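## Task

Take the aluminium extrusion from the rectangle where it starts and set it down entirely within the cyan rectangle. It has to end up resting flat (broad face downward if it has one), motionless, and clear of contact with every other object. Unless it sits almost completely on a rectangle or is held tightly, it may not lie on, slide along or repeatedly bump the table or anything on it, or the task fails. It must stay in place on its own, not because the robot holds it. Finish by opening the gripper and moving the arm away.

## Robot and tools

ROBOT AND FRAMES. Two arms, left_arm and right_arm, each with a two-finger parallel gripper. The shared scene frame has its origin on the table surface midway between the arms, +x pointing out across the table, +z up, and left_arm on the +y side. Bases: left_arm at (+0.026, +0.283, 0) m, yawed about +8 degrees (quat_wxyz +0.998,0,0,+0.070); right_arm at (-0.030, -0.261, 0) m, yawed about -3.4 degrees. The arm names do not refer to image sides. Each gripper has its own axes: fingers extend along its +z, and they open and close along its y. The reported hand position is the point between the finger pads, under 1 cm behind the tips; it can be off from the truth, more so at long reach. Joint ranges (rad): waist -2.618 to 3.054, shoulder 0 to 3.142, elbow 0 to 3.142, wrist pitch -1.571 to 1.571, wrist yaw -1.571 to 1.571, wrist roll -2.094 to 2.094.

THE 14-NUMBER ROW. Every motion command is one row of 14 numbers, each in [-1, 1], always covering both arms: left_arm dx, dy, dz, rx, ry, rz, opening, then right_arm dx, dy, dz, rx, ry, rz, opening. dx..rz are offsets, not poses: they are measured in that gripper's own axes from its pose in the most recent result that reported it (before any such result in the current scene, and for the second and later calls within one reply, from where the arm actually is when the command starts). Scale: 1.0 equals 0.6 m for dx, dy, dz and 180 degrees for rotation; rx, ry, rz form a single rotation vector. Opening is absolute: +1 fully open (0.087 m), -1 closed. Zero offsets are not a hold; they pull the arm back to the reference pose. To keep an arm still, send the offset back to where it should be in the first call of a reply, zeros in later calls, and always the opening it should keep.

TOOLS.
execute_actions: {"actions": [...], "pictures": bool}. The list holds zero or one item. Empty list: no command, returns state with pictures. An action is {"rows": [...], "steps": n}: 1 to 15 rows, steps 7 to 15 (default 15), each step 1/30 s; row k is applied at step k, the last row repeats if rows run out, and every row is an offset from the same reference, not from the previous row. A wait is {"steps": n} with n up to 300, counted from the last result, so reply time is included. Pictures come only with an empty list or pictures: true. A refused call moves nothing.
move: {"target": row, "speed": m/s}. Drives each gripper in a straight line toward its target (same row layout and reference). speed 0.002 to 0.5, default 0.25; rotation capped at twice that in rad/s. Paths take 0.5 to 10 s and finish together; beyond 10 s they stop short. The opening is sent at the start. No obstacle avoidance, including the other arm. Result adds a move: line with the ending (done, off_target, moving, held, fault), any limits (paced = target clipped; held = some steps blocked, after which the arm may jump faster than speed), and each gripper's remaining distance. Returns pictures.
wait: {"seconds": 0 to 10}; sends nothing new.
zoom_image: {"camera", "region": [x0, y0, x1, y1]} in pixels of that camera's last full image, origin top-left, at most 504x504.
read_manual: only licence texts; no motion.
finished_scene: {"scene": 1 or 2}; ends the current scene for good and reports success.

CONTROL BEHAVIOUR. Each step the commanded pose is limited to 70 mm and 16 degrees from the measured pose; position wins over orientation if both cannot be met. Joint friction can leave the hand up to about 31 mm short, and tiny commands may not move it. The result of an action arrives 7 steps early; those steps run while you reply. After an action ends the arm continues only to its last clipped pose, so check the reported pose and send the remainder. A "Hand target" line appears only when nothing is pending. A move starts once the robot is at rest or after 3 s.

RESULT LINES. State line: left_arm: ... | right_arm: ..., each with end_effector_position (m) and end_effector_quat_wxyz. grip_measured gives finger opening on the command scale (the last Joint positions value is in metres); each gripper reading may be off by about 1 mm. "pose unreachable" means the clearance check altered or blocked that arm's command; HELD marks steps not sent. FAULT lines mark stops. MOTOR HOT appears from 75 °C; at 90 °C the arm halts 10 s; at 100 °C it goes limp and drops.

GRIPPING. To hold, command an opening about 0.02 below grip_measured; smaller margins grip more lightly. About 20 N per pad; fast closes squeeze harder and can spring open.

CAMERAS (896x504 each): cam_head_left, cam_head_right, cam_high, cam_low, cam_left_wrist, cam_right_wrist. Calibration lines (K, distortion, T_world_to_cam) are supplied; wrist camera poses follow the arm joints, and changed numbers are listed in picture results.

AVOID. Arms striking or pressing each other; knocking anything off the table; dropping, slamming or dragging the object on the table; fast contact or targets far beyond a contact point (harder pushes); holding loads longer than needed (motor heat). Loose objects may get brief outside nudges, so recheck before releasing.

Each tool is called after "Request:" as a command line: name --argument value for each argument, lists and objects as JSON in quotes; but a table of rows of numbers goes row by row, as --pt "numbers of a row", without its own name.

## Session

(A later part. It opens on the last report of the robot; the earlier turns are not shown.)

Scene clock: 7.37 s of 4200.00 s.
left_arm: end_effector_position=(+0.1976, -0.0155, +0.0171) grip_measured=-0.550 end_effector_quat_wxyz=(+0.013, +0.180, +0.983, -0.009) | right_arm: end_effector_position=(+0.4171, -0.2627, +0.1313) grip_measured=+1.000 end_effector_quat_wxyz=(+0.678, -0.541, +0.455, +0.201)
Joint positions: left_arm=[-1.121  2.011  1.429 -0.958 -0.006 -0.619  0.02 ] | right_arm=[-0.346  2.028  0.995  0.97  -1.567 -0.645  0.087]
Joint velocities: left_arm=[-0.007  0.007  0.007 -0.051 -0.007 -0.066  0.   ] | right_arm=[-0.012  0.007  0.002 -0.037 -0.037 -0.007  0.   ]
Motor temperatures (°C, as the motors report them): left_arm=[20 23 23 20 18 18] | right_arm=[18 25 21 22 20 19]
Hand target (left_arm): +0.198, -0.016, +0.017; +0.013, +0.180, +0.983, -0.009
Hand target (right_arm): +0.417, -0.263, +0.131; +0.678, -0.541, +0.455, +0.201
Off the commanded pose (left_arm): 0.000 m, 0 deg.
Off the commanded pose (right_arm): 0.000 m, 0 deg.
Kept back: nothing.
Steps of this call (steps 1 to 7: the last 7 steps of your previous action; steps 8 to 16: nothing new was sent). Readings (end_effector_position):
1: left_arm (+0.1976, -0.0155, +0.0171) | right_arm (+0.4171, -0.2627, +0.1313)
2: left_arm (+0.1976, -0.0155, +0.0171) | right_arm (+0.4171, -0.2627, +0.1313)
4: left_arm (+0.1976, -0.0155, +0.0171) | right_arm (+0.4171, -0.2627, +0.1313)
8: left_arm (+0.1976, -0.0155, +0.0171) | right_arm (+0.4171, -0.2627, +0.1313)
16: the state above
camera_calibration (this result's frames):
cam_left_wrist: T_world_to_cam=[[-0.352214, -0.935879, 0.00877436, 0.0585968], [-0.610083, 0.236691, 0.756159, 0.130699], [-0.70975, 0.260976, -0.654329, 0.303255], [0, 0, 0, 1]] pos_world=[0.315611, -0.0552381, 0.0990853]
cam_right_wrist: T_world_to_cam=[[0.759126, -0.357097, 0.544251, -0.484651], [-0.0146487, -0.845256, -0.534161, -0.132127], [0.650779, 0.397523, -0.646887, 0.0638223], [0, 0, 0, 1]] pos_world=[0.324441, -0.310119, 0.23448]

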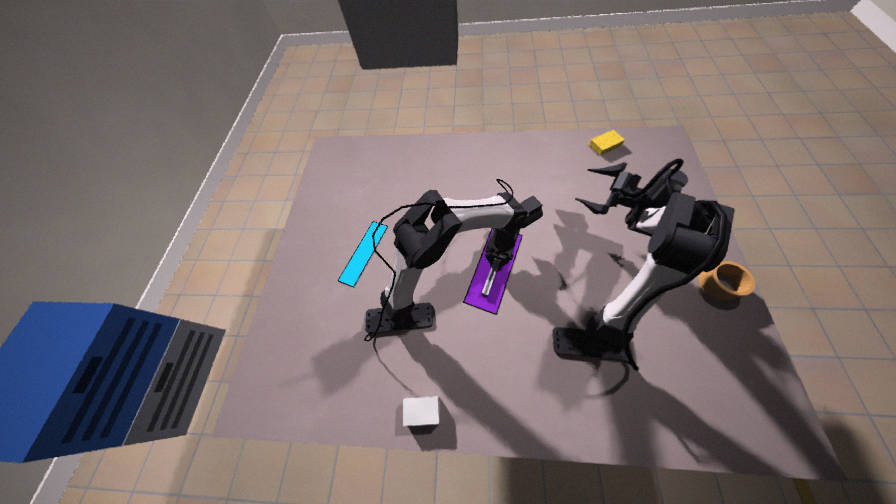

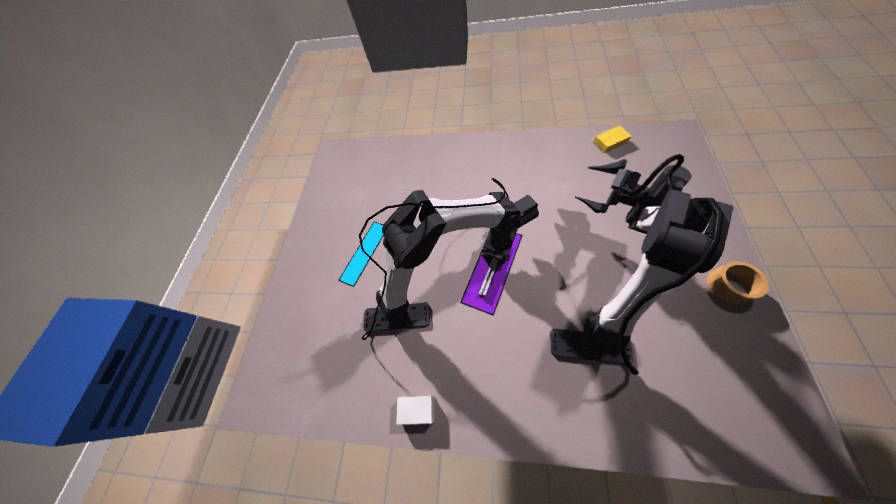

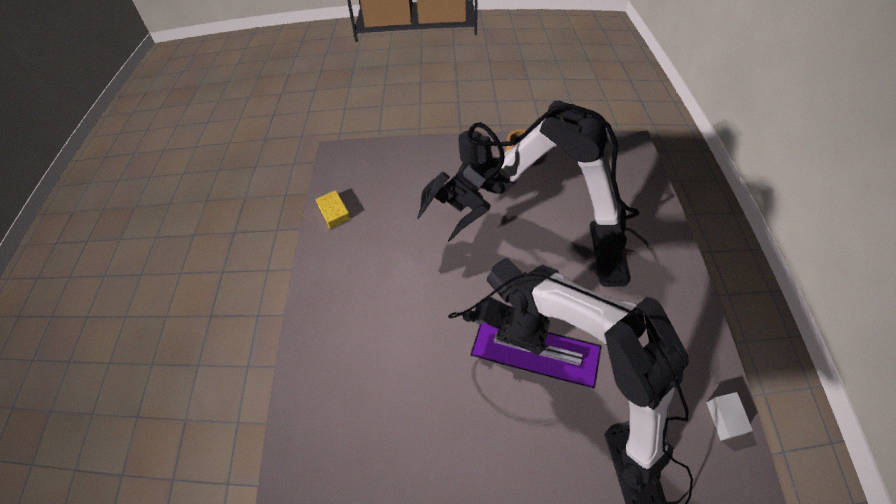

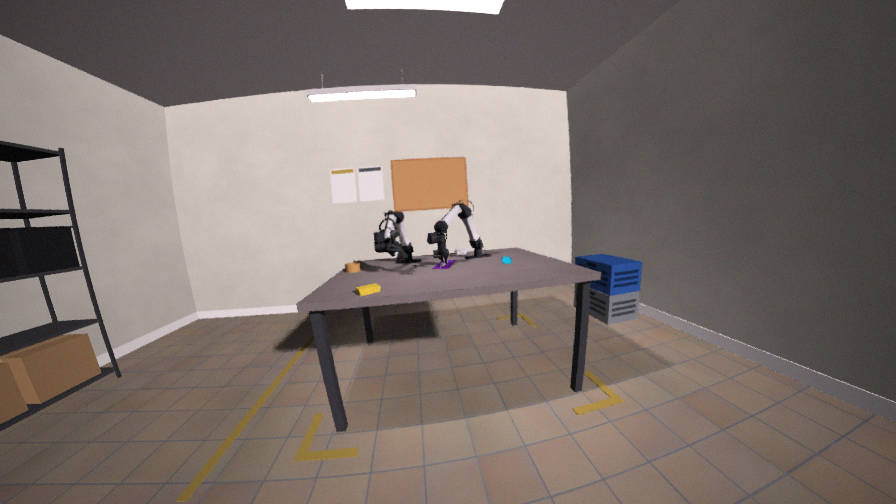

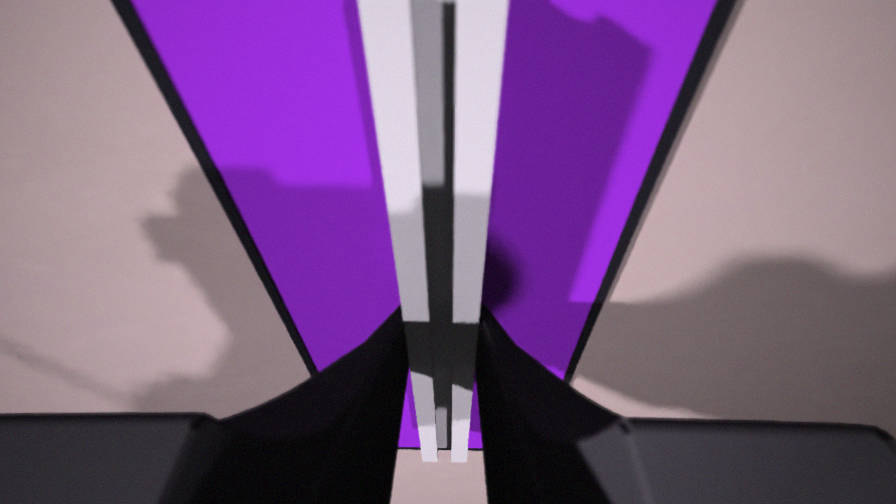

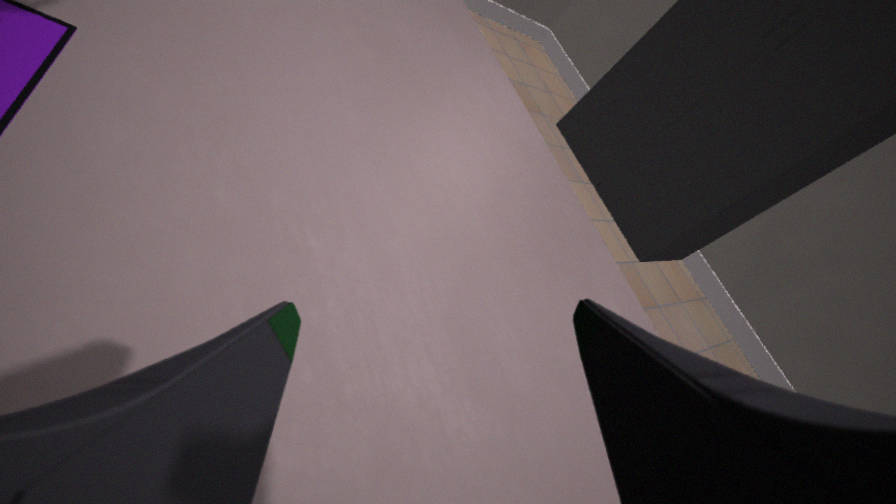

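Request:
zoom_image --camera "cam_head_left" --region '[310, 200, 430, 300]'

Request:
move --target '[0,0,-0.15,0,0,0,-0.7, 0,0,0,0,0,0,1]' --speed 0.15

Region (310, 200, 430, 300) of cam_head_left's 896x504 image, scaled by 4.200, with more detail than that image has.

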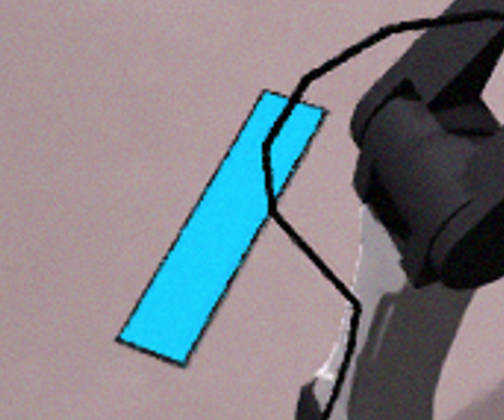

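Scene clock: 9.07 s of 4200.00 s.
left_arm: end_effector_position=(+0.1949, -0.0115, +0.0957) grip_measured=-0.550 end_effector_quat_wxyz=(+0.004, +0.180, +0.984, +0.000) | right_arm: end_effector_position=(+0.4171, -0.2627, +0.1313) grip_measured=+1.000 end_effector_quat_wxyz=(+0.678, -0.541, +0.455, +0.201)
Joint positions: left_arm=[-1.121  1.958  1.669 -1.276 -0.006 -0.619  0.02 ] | right_arm=[-0.346  2.028  0.995  0.97  -1.567 -0.645  0.087]
Joint velocities: left_arm=[-0.002 -0.007 -0.012  0.007 -0.037 -0.007 -0.001] | right_arm=[ 0.007  0.017 -0.017  0.022  0.037 -0.095  0.   ]
Motor temperatures (°C, as the motors report them): left_arm=[20 23 23 20 18 18] | right_arm=[18 26 22 23 20 19]
Hand target (left_arm): +0.195, -0.014, +0.107; +0.013, +0.180, +0.983, -0.009
Hand target (right_arm): +0.417, -0.263, +0.131; +0.678, -0.541, +0.455, +0.201
Off the commanded pose (left_arm): 0.012 m, 1 deg.
Off the commanded pose (right_arm): 0.000 m, 0 deg.
Kept back: nothing.
move: off_target (left_arm)
camera_calibration (this result's frames):
cam_left_wrist: T_world_to_cam=[[-0.352195, -0.935907, -0.00611968, 0.0621283], [-0.599254, 0.220475, 0.769601, 0.0651289], [-0.718926, 0.274717, -0.638496, 0.352161], [0, 0, 0, 1]] pos_world=[0.314088, -0.0529576, 0.17511]
cam_right_wrist: T_world_to_cam=[[0.759126, -0.357097, 0.544251, -0.484651], [-0.0146487, -0.845256, -0.534161, -0.132127], [0.650779, 0.397523, -0.646887, 0.0638223], [0, 0, 0, 1]] pos_world=[0.324441, -0.310119, 0.23448]

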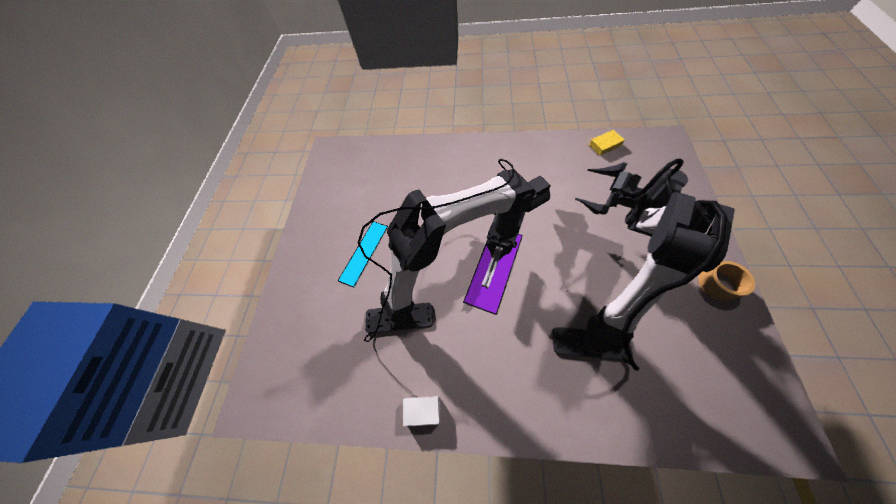

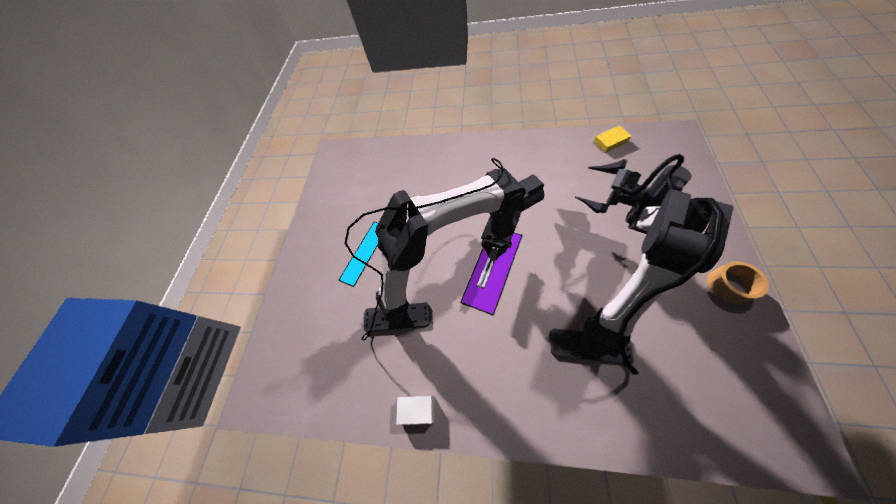

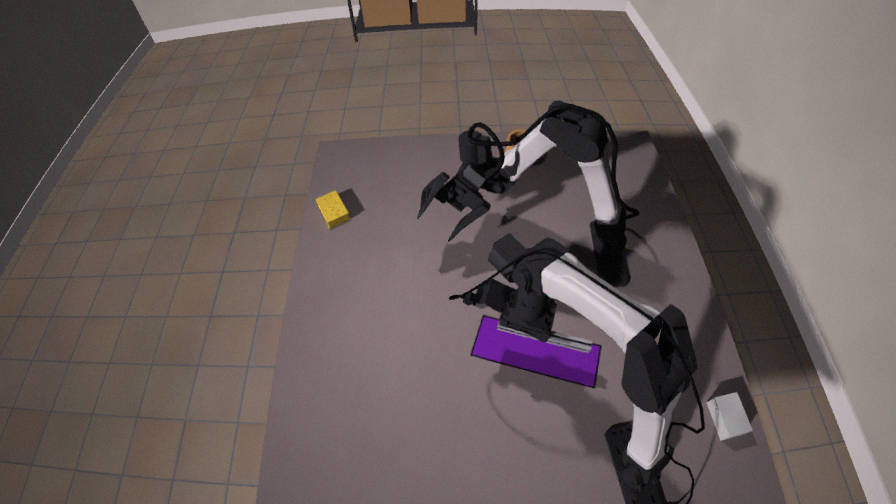

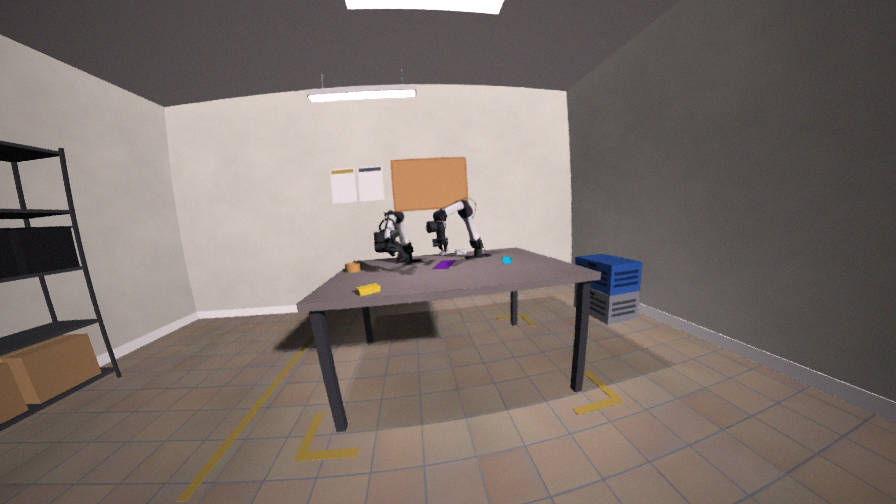

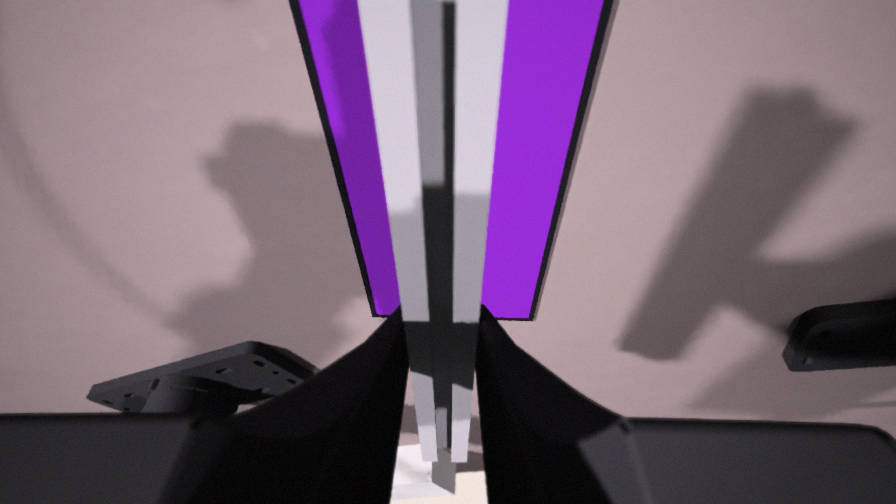

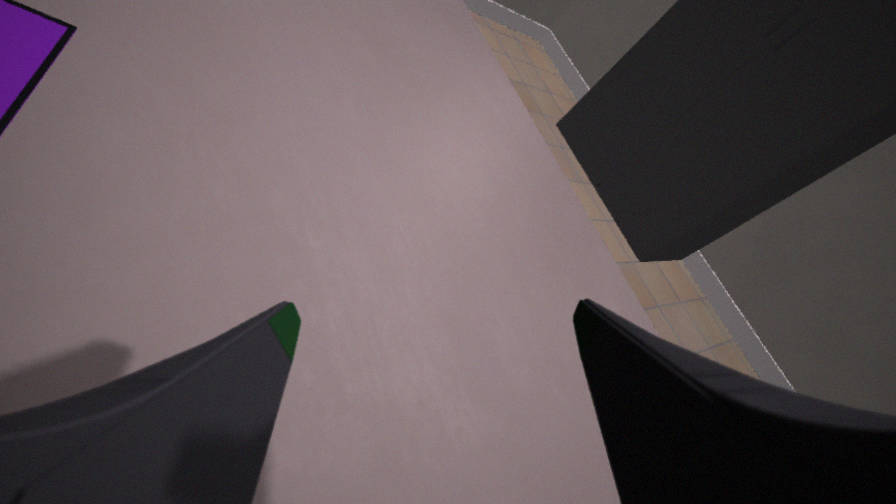

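Request:
move --target '[0.1639,0.7283,0,0,0,-0.006,-0.7, 0,0,0,0,0,0,1]' --speed 0.3

Scene clock: 12.40 s of 4200.00 s.
left_arm: end_effector_position=(+0.2556, +0.4353, +0.1009) grip_measured=-0.550 end_effector_quat_wxyz=(+0.005, +0.169, +0.985, +0.014) | right_arm: end_effector_position=(+0.4171, -0.2627, +0.1313) grip_measured=+1.000 end_effector_quat_wxyz=(+0.678, -0.541, +0.455, +0.201)
Joint positions: left_arm=[ 0.326  1.667  1.325 -1.204 -0.016  0.806  0.02 ] | right_arm=[-0.346  2.028  0.995  0.97  -1.567 -0.645  0.087]
Joint velocities: left_arm=[ 0.002  0.012 -0.002  0.007 -0.066  0.037 -0.001] | right_arm=[ 0.007  0.022 -0.002  0.007  0.095  0.007  0.   ]
Motor temperatures (°C, as the motors report them): left_arm=[20 24 24 20 18 18] | right_arm=[18 26 22 23 20 19]
Hand target (left_arm): +0.260, +0.438, +0.103; +0.008, +0.171, +0.985, +0.011
Hand target (right_arm): +0.417, -0.263, +0.131; +0.678, -0.541, +0.455, +0.201
Off the commanded pose (left_arm): 0.007 m, 2 deg.
Off the commanded pose (right_arm): 0.000 m, 0 deg.
Kept back: nothing.
move: done
camera_calibration (this result's frames):
cam_left_wrist: T_world_to_cam=[[-0.330995, -0.943049, -0.0331912, 0.502162], [-0.609384, 0.186763, 0.770565, 0.0161414], [-0.720481, 0.275279, -0.636497, 0.276319], [0, 0, 0, 1]] pos_world=[0.375132, 0.394483, 0.180106]
cam_right_wrist: T_world_to_cam=[[0.759126, -0.357097, 0.544251, -0.484651], [-0.0146487, -0.845256, -0.534161, -0.132127], [0.650779, 0.397523, -0.646887, 0.0638223], [0, 0, 0, 1]] pos_world=[0.324441, -0.310119, 0.23448]

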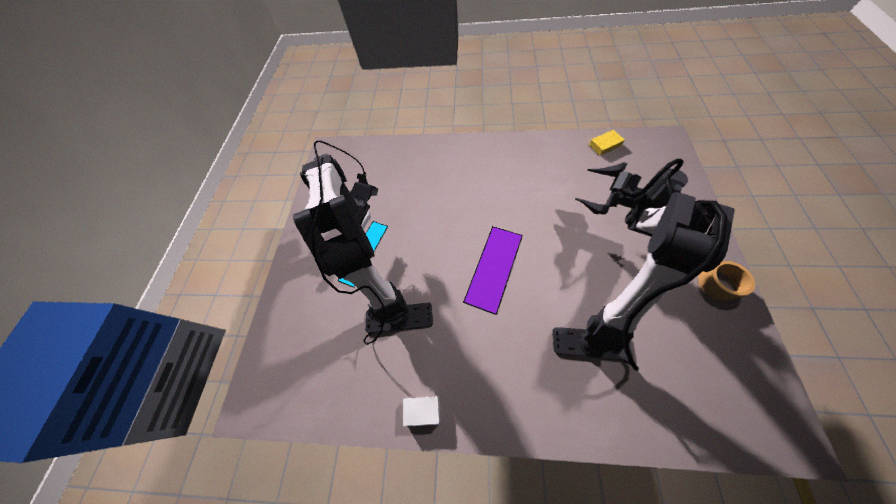

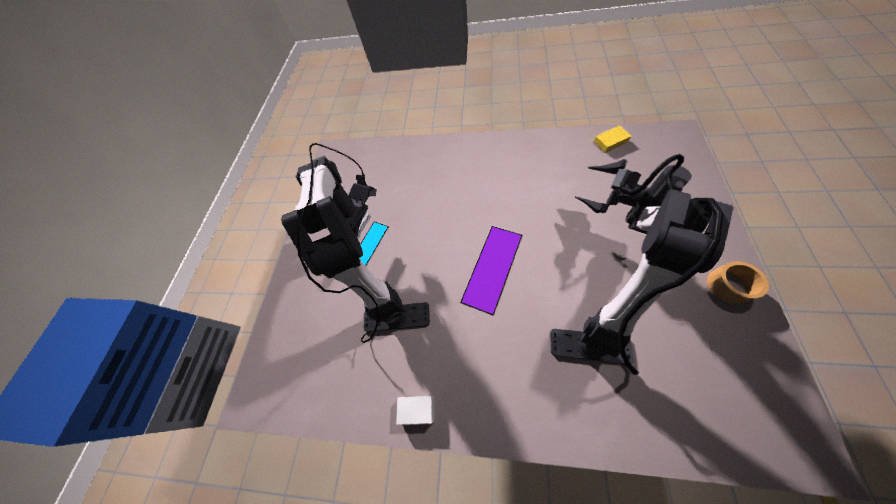

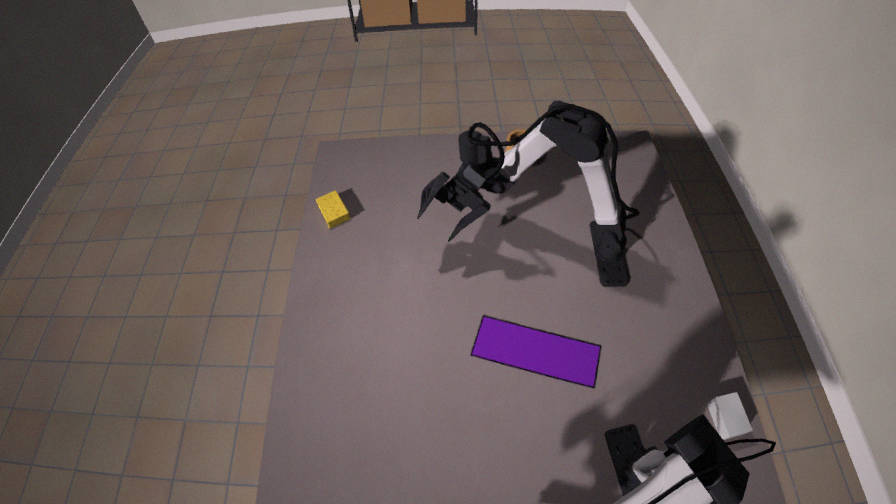

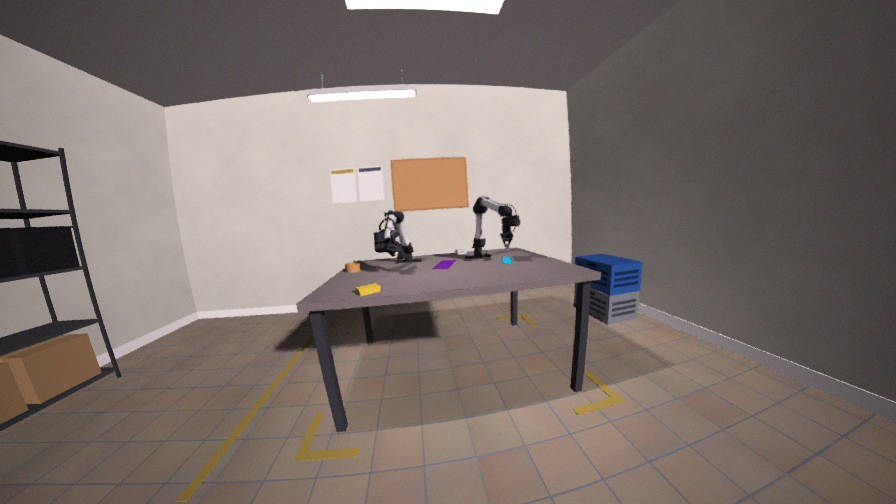

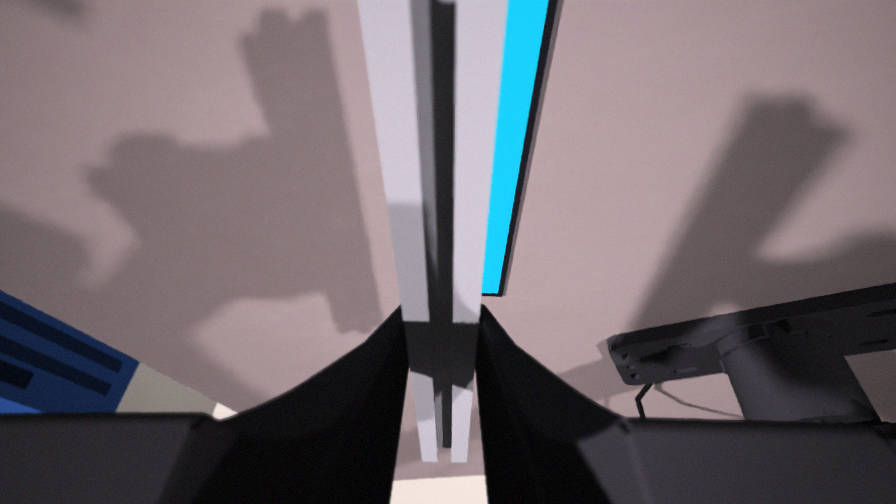

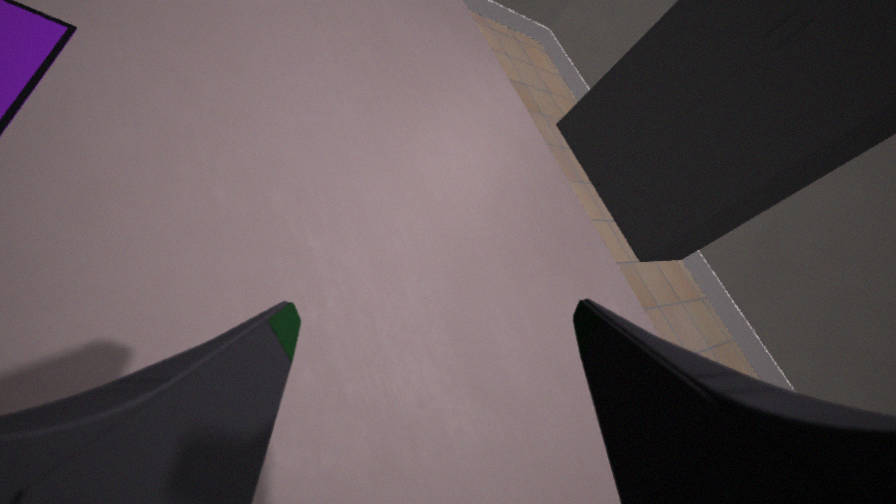

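Request:
move --target '[-0.008,-0.015,0.095,0,0,0,-0.7, 0,0,0,0,0,0,1]' --speed 0.1

Scene clock: 14.10 s of 4200.00 s.
left_arm: end_effector_position=(+0.2573, +0.4301, +0.0498) grip_measured=-0.550 end_effector_quat_wxyz=(+0.010, +0.167, +0.986, +0.016) | right_arm: end_effector_position=(+0.4171, -0.2627, +0.1313) grip_measured=+1.000 end_effector_quat_wxyz=(+0.678, -0.541, +0.455, +0.201)
Joint positions: left_arm=[ 0.308  1.694  1.149 -0.991 -0.015  0.783  0.02 ] | right_arm=[-0.346  2.028  0.995  0.97  -1.567 -0.645  0.087]
Joint velocities: left_arm=[-0.017  0.002  0.007 -0.007 -0.007  0.007 -0.001] | right_arm=[-0.012  0.002  0.007 -0.037 -0.051  0.022  0.   ]
Motor temperatures (°C, as the motors report them): left_arm=[20 24 24 20 18 18] | right_arm=[18 27 22 23 20 19]
Hand target (left_arm): +0.258, +0.427, +0.044; +0.005, +0.169, +0.985, +0.013
Hand target (right_arm): +0.417, -0.263, +0.131; +0.678, -0.541, +0.455, +0.201
Off the commanded pose (left_arm): 0.007 m, 1 deg.
Off the commanded pose (right_arm): 0.000 m, 0 deg.
Kept back: nothing.
move: done
camera_calibration (this result's frames):
cam_left_wrist: T_world_to_cam=[[-0.325268, -0.944797, -0.0394847, 0.495663], [-0.618001, 0.180786, 0.765108, 0.0626216], [-0.715734, 0.273267, -0.64269, 0.24643], [0, 0, 0, 1]] pos_world=[0.376302, 0.389639, 0.130037]
cam_right_wrist: T_world_to_cam=[[0.759126, -0.357097, 0.544251, -0.484651], [-0.0146487, -0.845256, -0.534161, -0.132127], [0.650779, 0.397523, -0.646887, 0.0638223], [0, 0, 0, 1]] pos_world=[0.324441, -0.310119, 0.23448]

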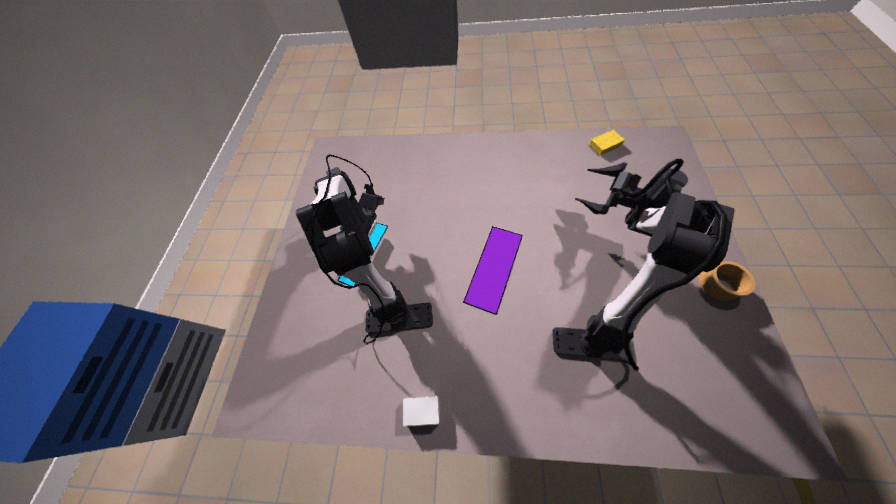

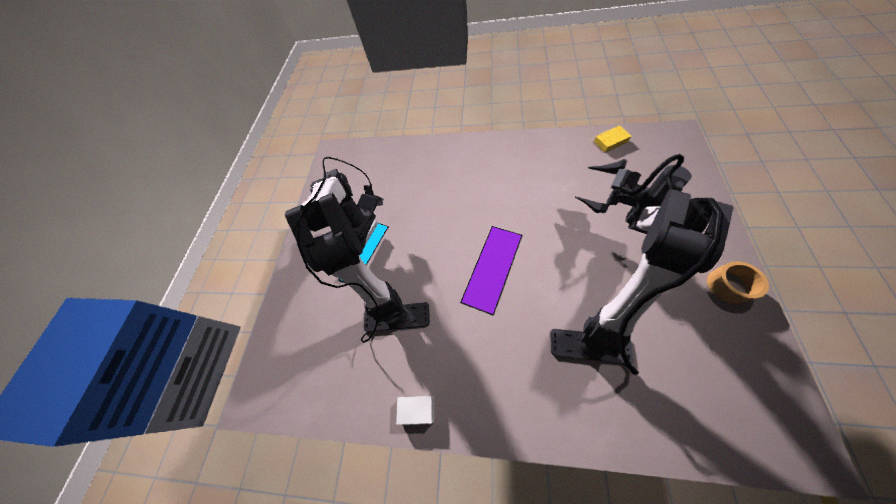

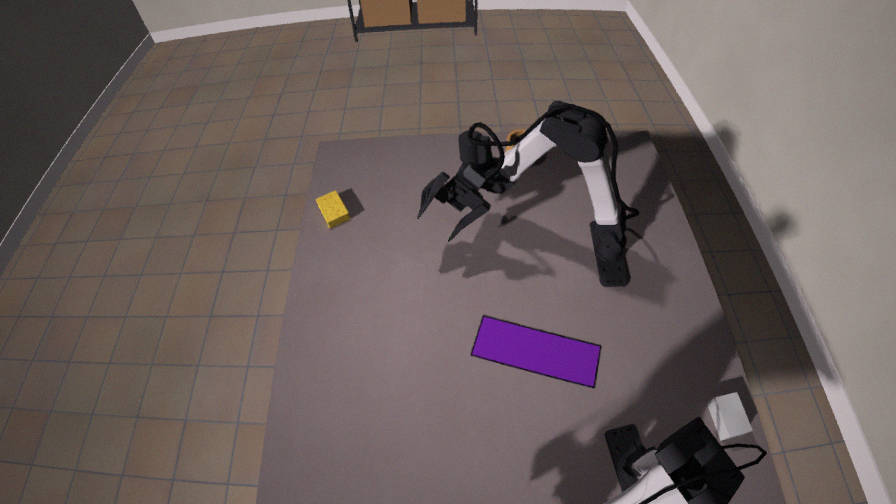

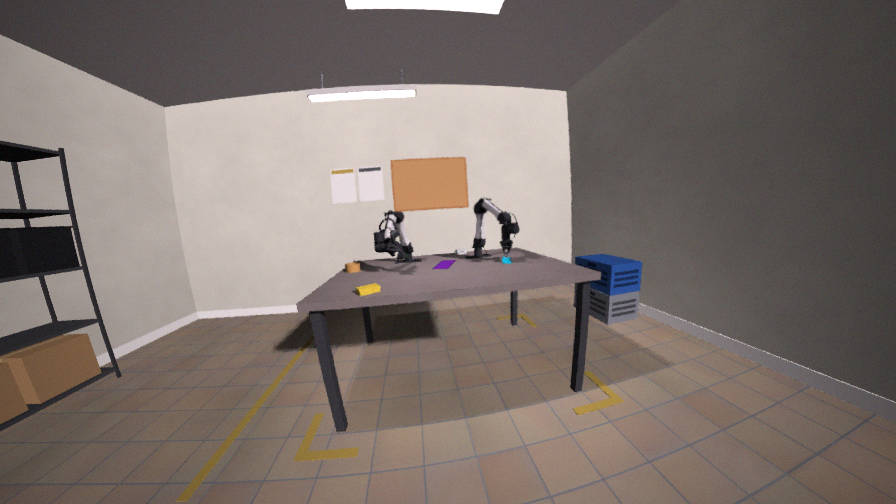

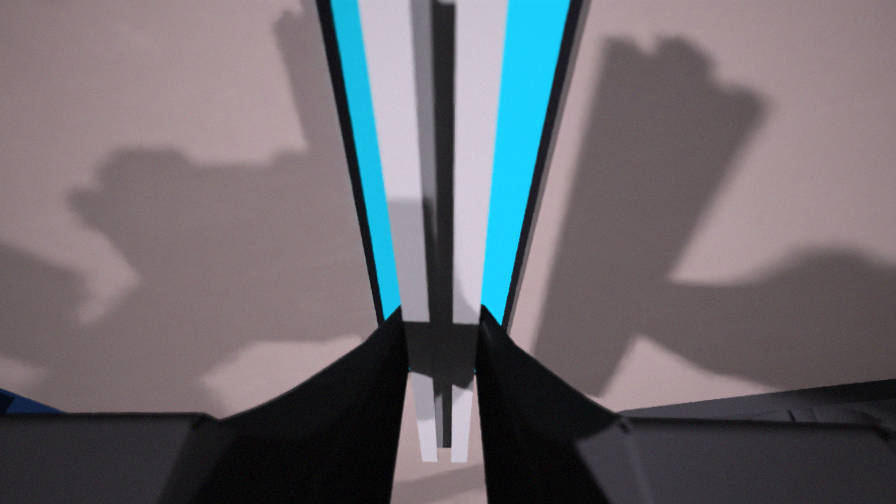

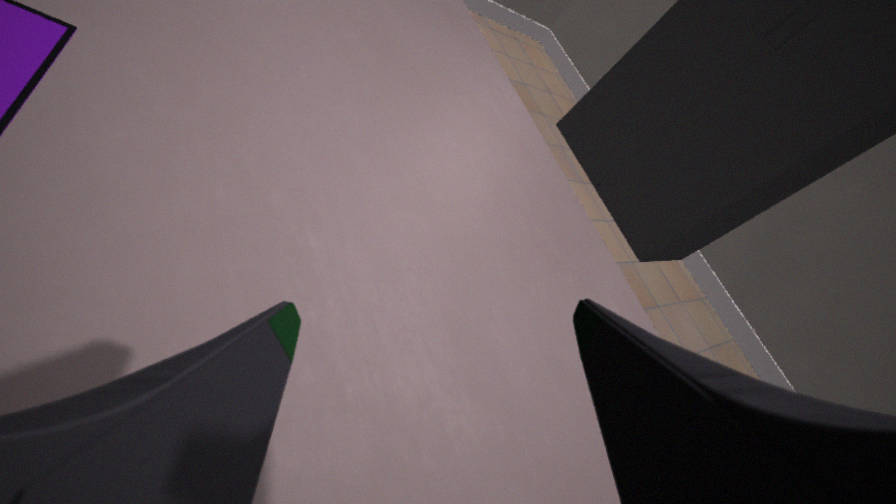

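Request:
move --target '[-0.018,-0.005,0.063,0,0,0,-0.7, 0,0,0,0,0,0,1]' --speed 0.06

Scene clock: 16.67 s of 4200.00 s.
left_arm: end_effector_position=(+0.2685, +0.4290, +0.0191) grip_measured=-0.550 end_effector_quat_wxyz=(+0.016, +0.164, +0.986, +0.020) | right_arm: end_effector_position=(+0.4171, -0.2627, +0.1313) grip_measured=+1.000 end_effector_quat_wxyz=(+0.678, -0.541, +0.455, +0.201)
Joint positions: left_arm=[ 0.291  1.758  1.095 -0.859 -0.015  0.759  0.02 ] | right_arm=[-0.346  2.028  0.995  0.97  -1.567 -0.645  0.087]
Joint velocities: left_arm=[ 0.007 -0.017  0.002 -0.051 -0.022 -0.037 -0.   ] | right_arm=[ 0.007  0.012 -0.007 -0.051 -0.007  0.007  0.   ]
Motor temperatures (°C, as the motors report them): left_arm=[20 24 24 20 18 18] | right_arm=[18 27 22 23 20 19]
Hand target (left_arm): +0.267, +0.425, +0.012; +0.010, +0.167, +0.986, +0.016
Hand target (right_arm): +0.417, -0.263, +0.131; +0.678, -0.541, +0.455, +0.201
Off the commanded pose (left_arm): 0.008 m, 1 deg.
Off the commanded pose (right_arm): 0.000 m, 0 deg.
Kept back: nothing.
move: done
camera_calibration (this result's frames):
cam_left_wrist: T_world_to_cam=[[-0.319264, -0.946394, -0.0490808, 0.49635], [-0.629569, 0.173104, 0.757415, 0.0997356], [-0.708317, 0.272715, -0.651087, 0.23335], [0, 0, 0, 1]] pos_world=[0.386543, 0.38884, 0.100751]
cam_right_wrist: T_world_to_cam=[[0.759126, -0.357097, 0.544251, -0.484651], [-0.0146487, -0.845256, -0.534161, -0.132127], [0.650779, 0.397523, -0.646887, 0.0638223], [0, 0, 0, 1]] pos_world=[0.324441, -0.310119, 0.23448]

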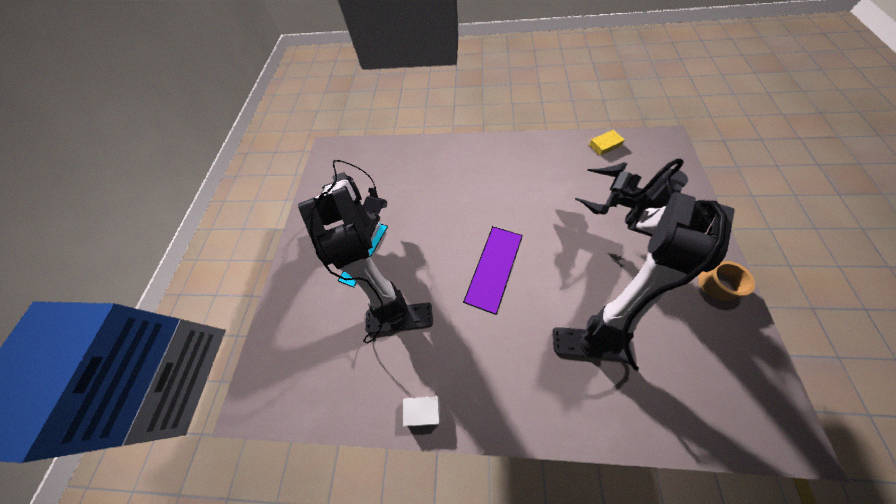

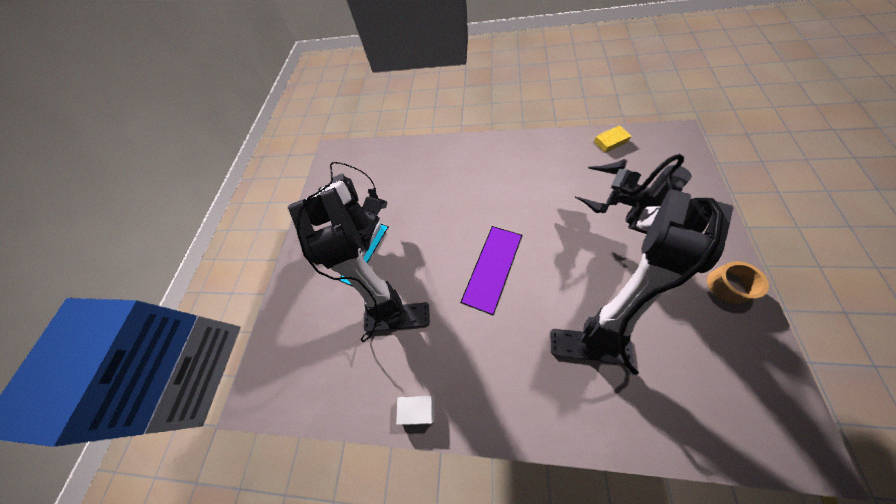

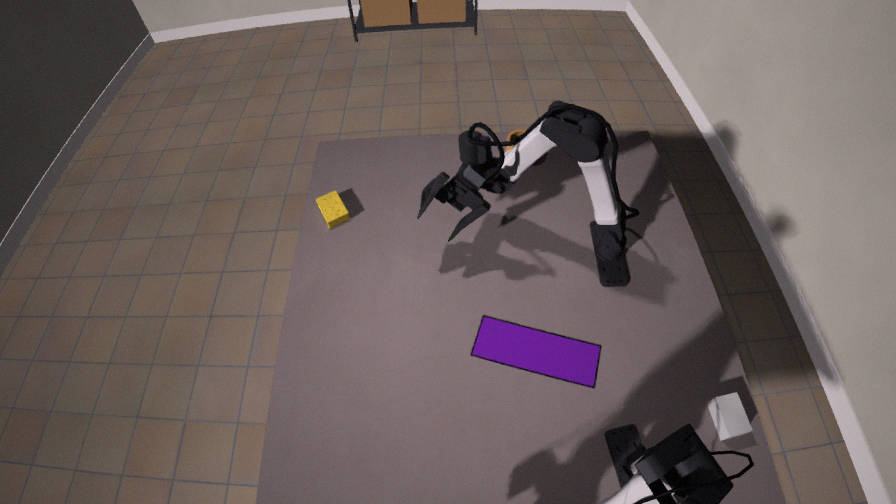

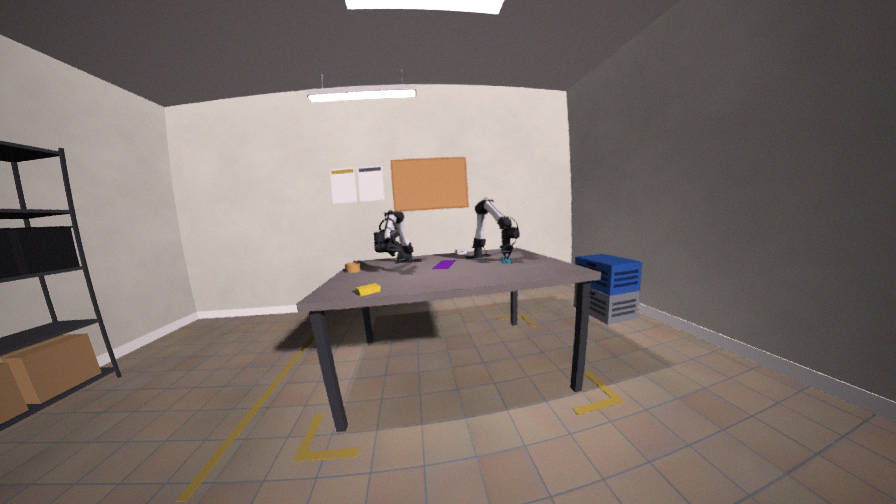

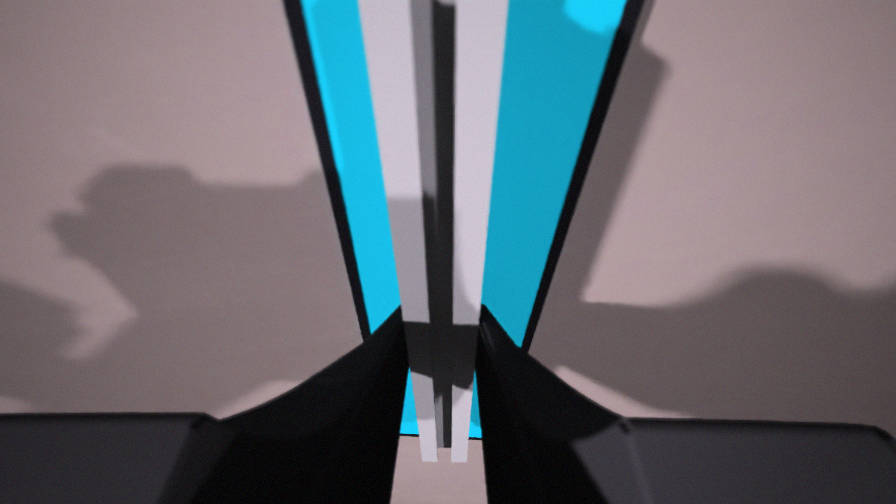

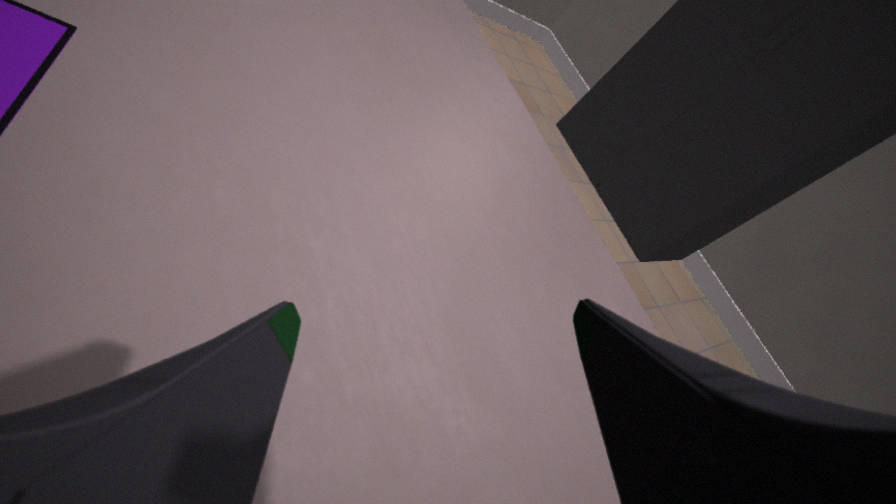

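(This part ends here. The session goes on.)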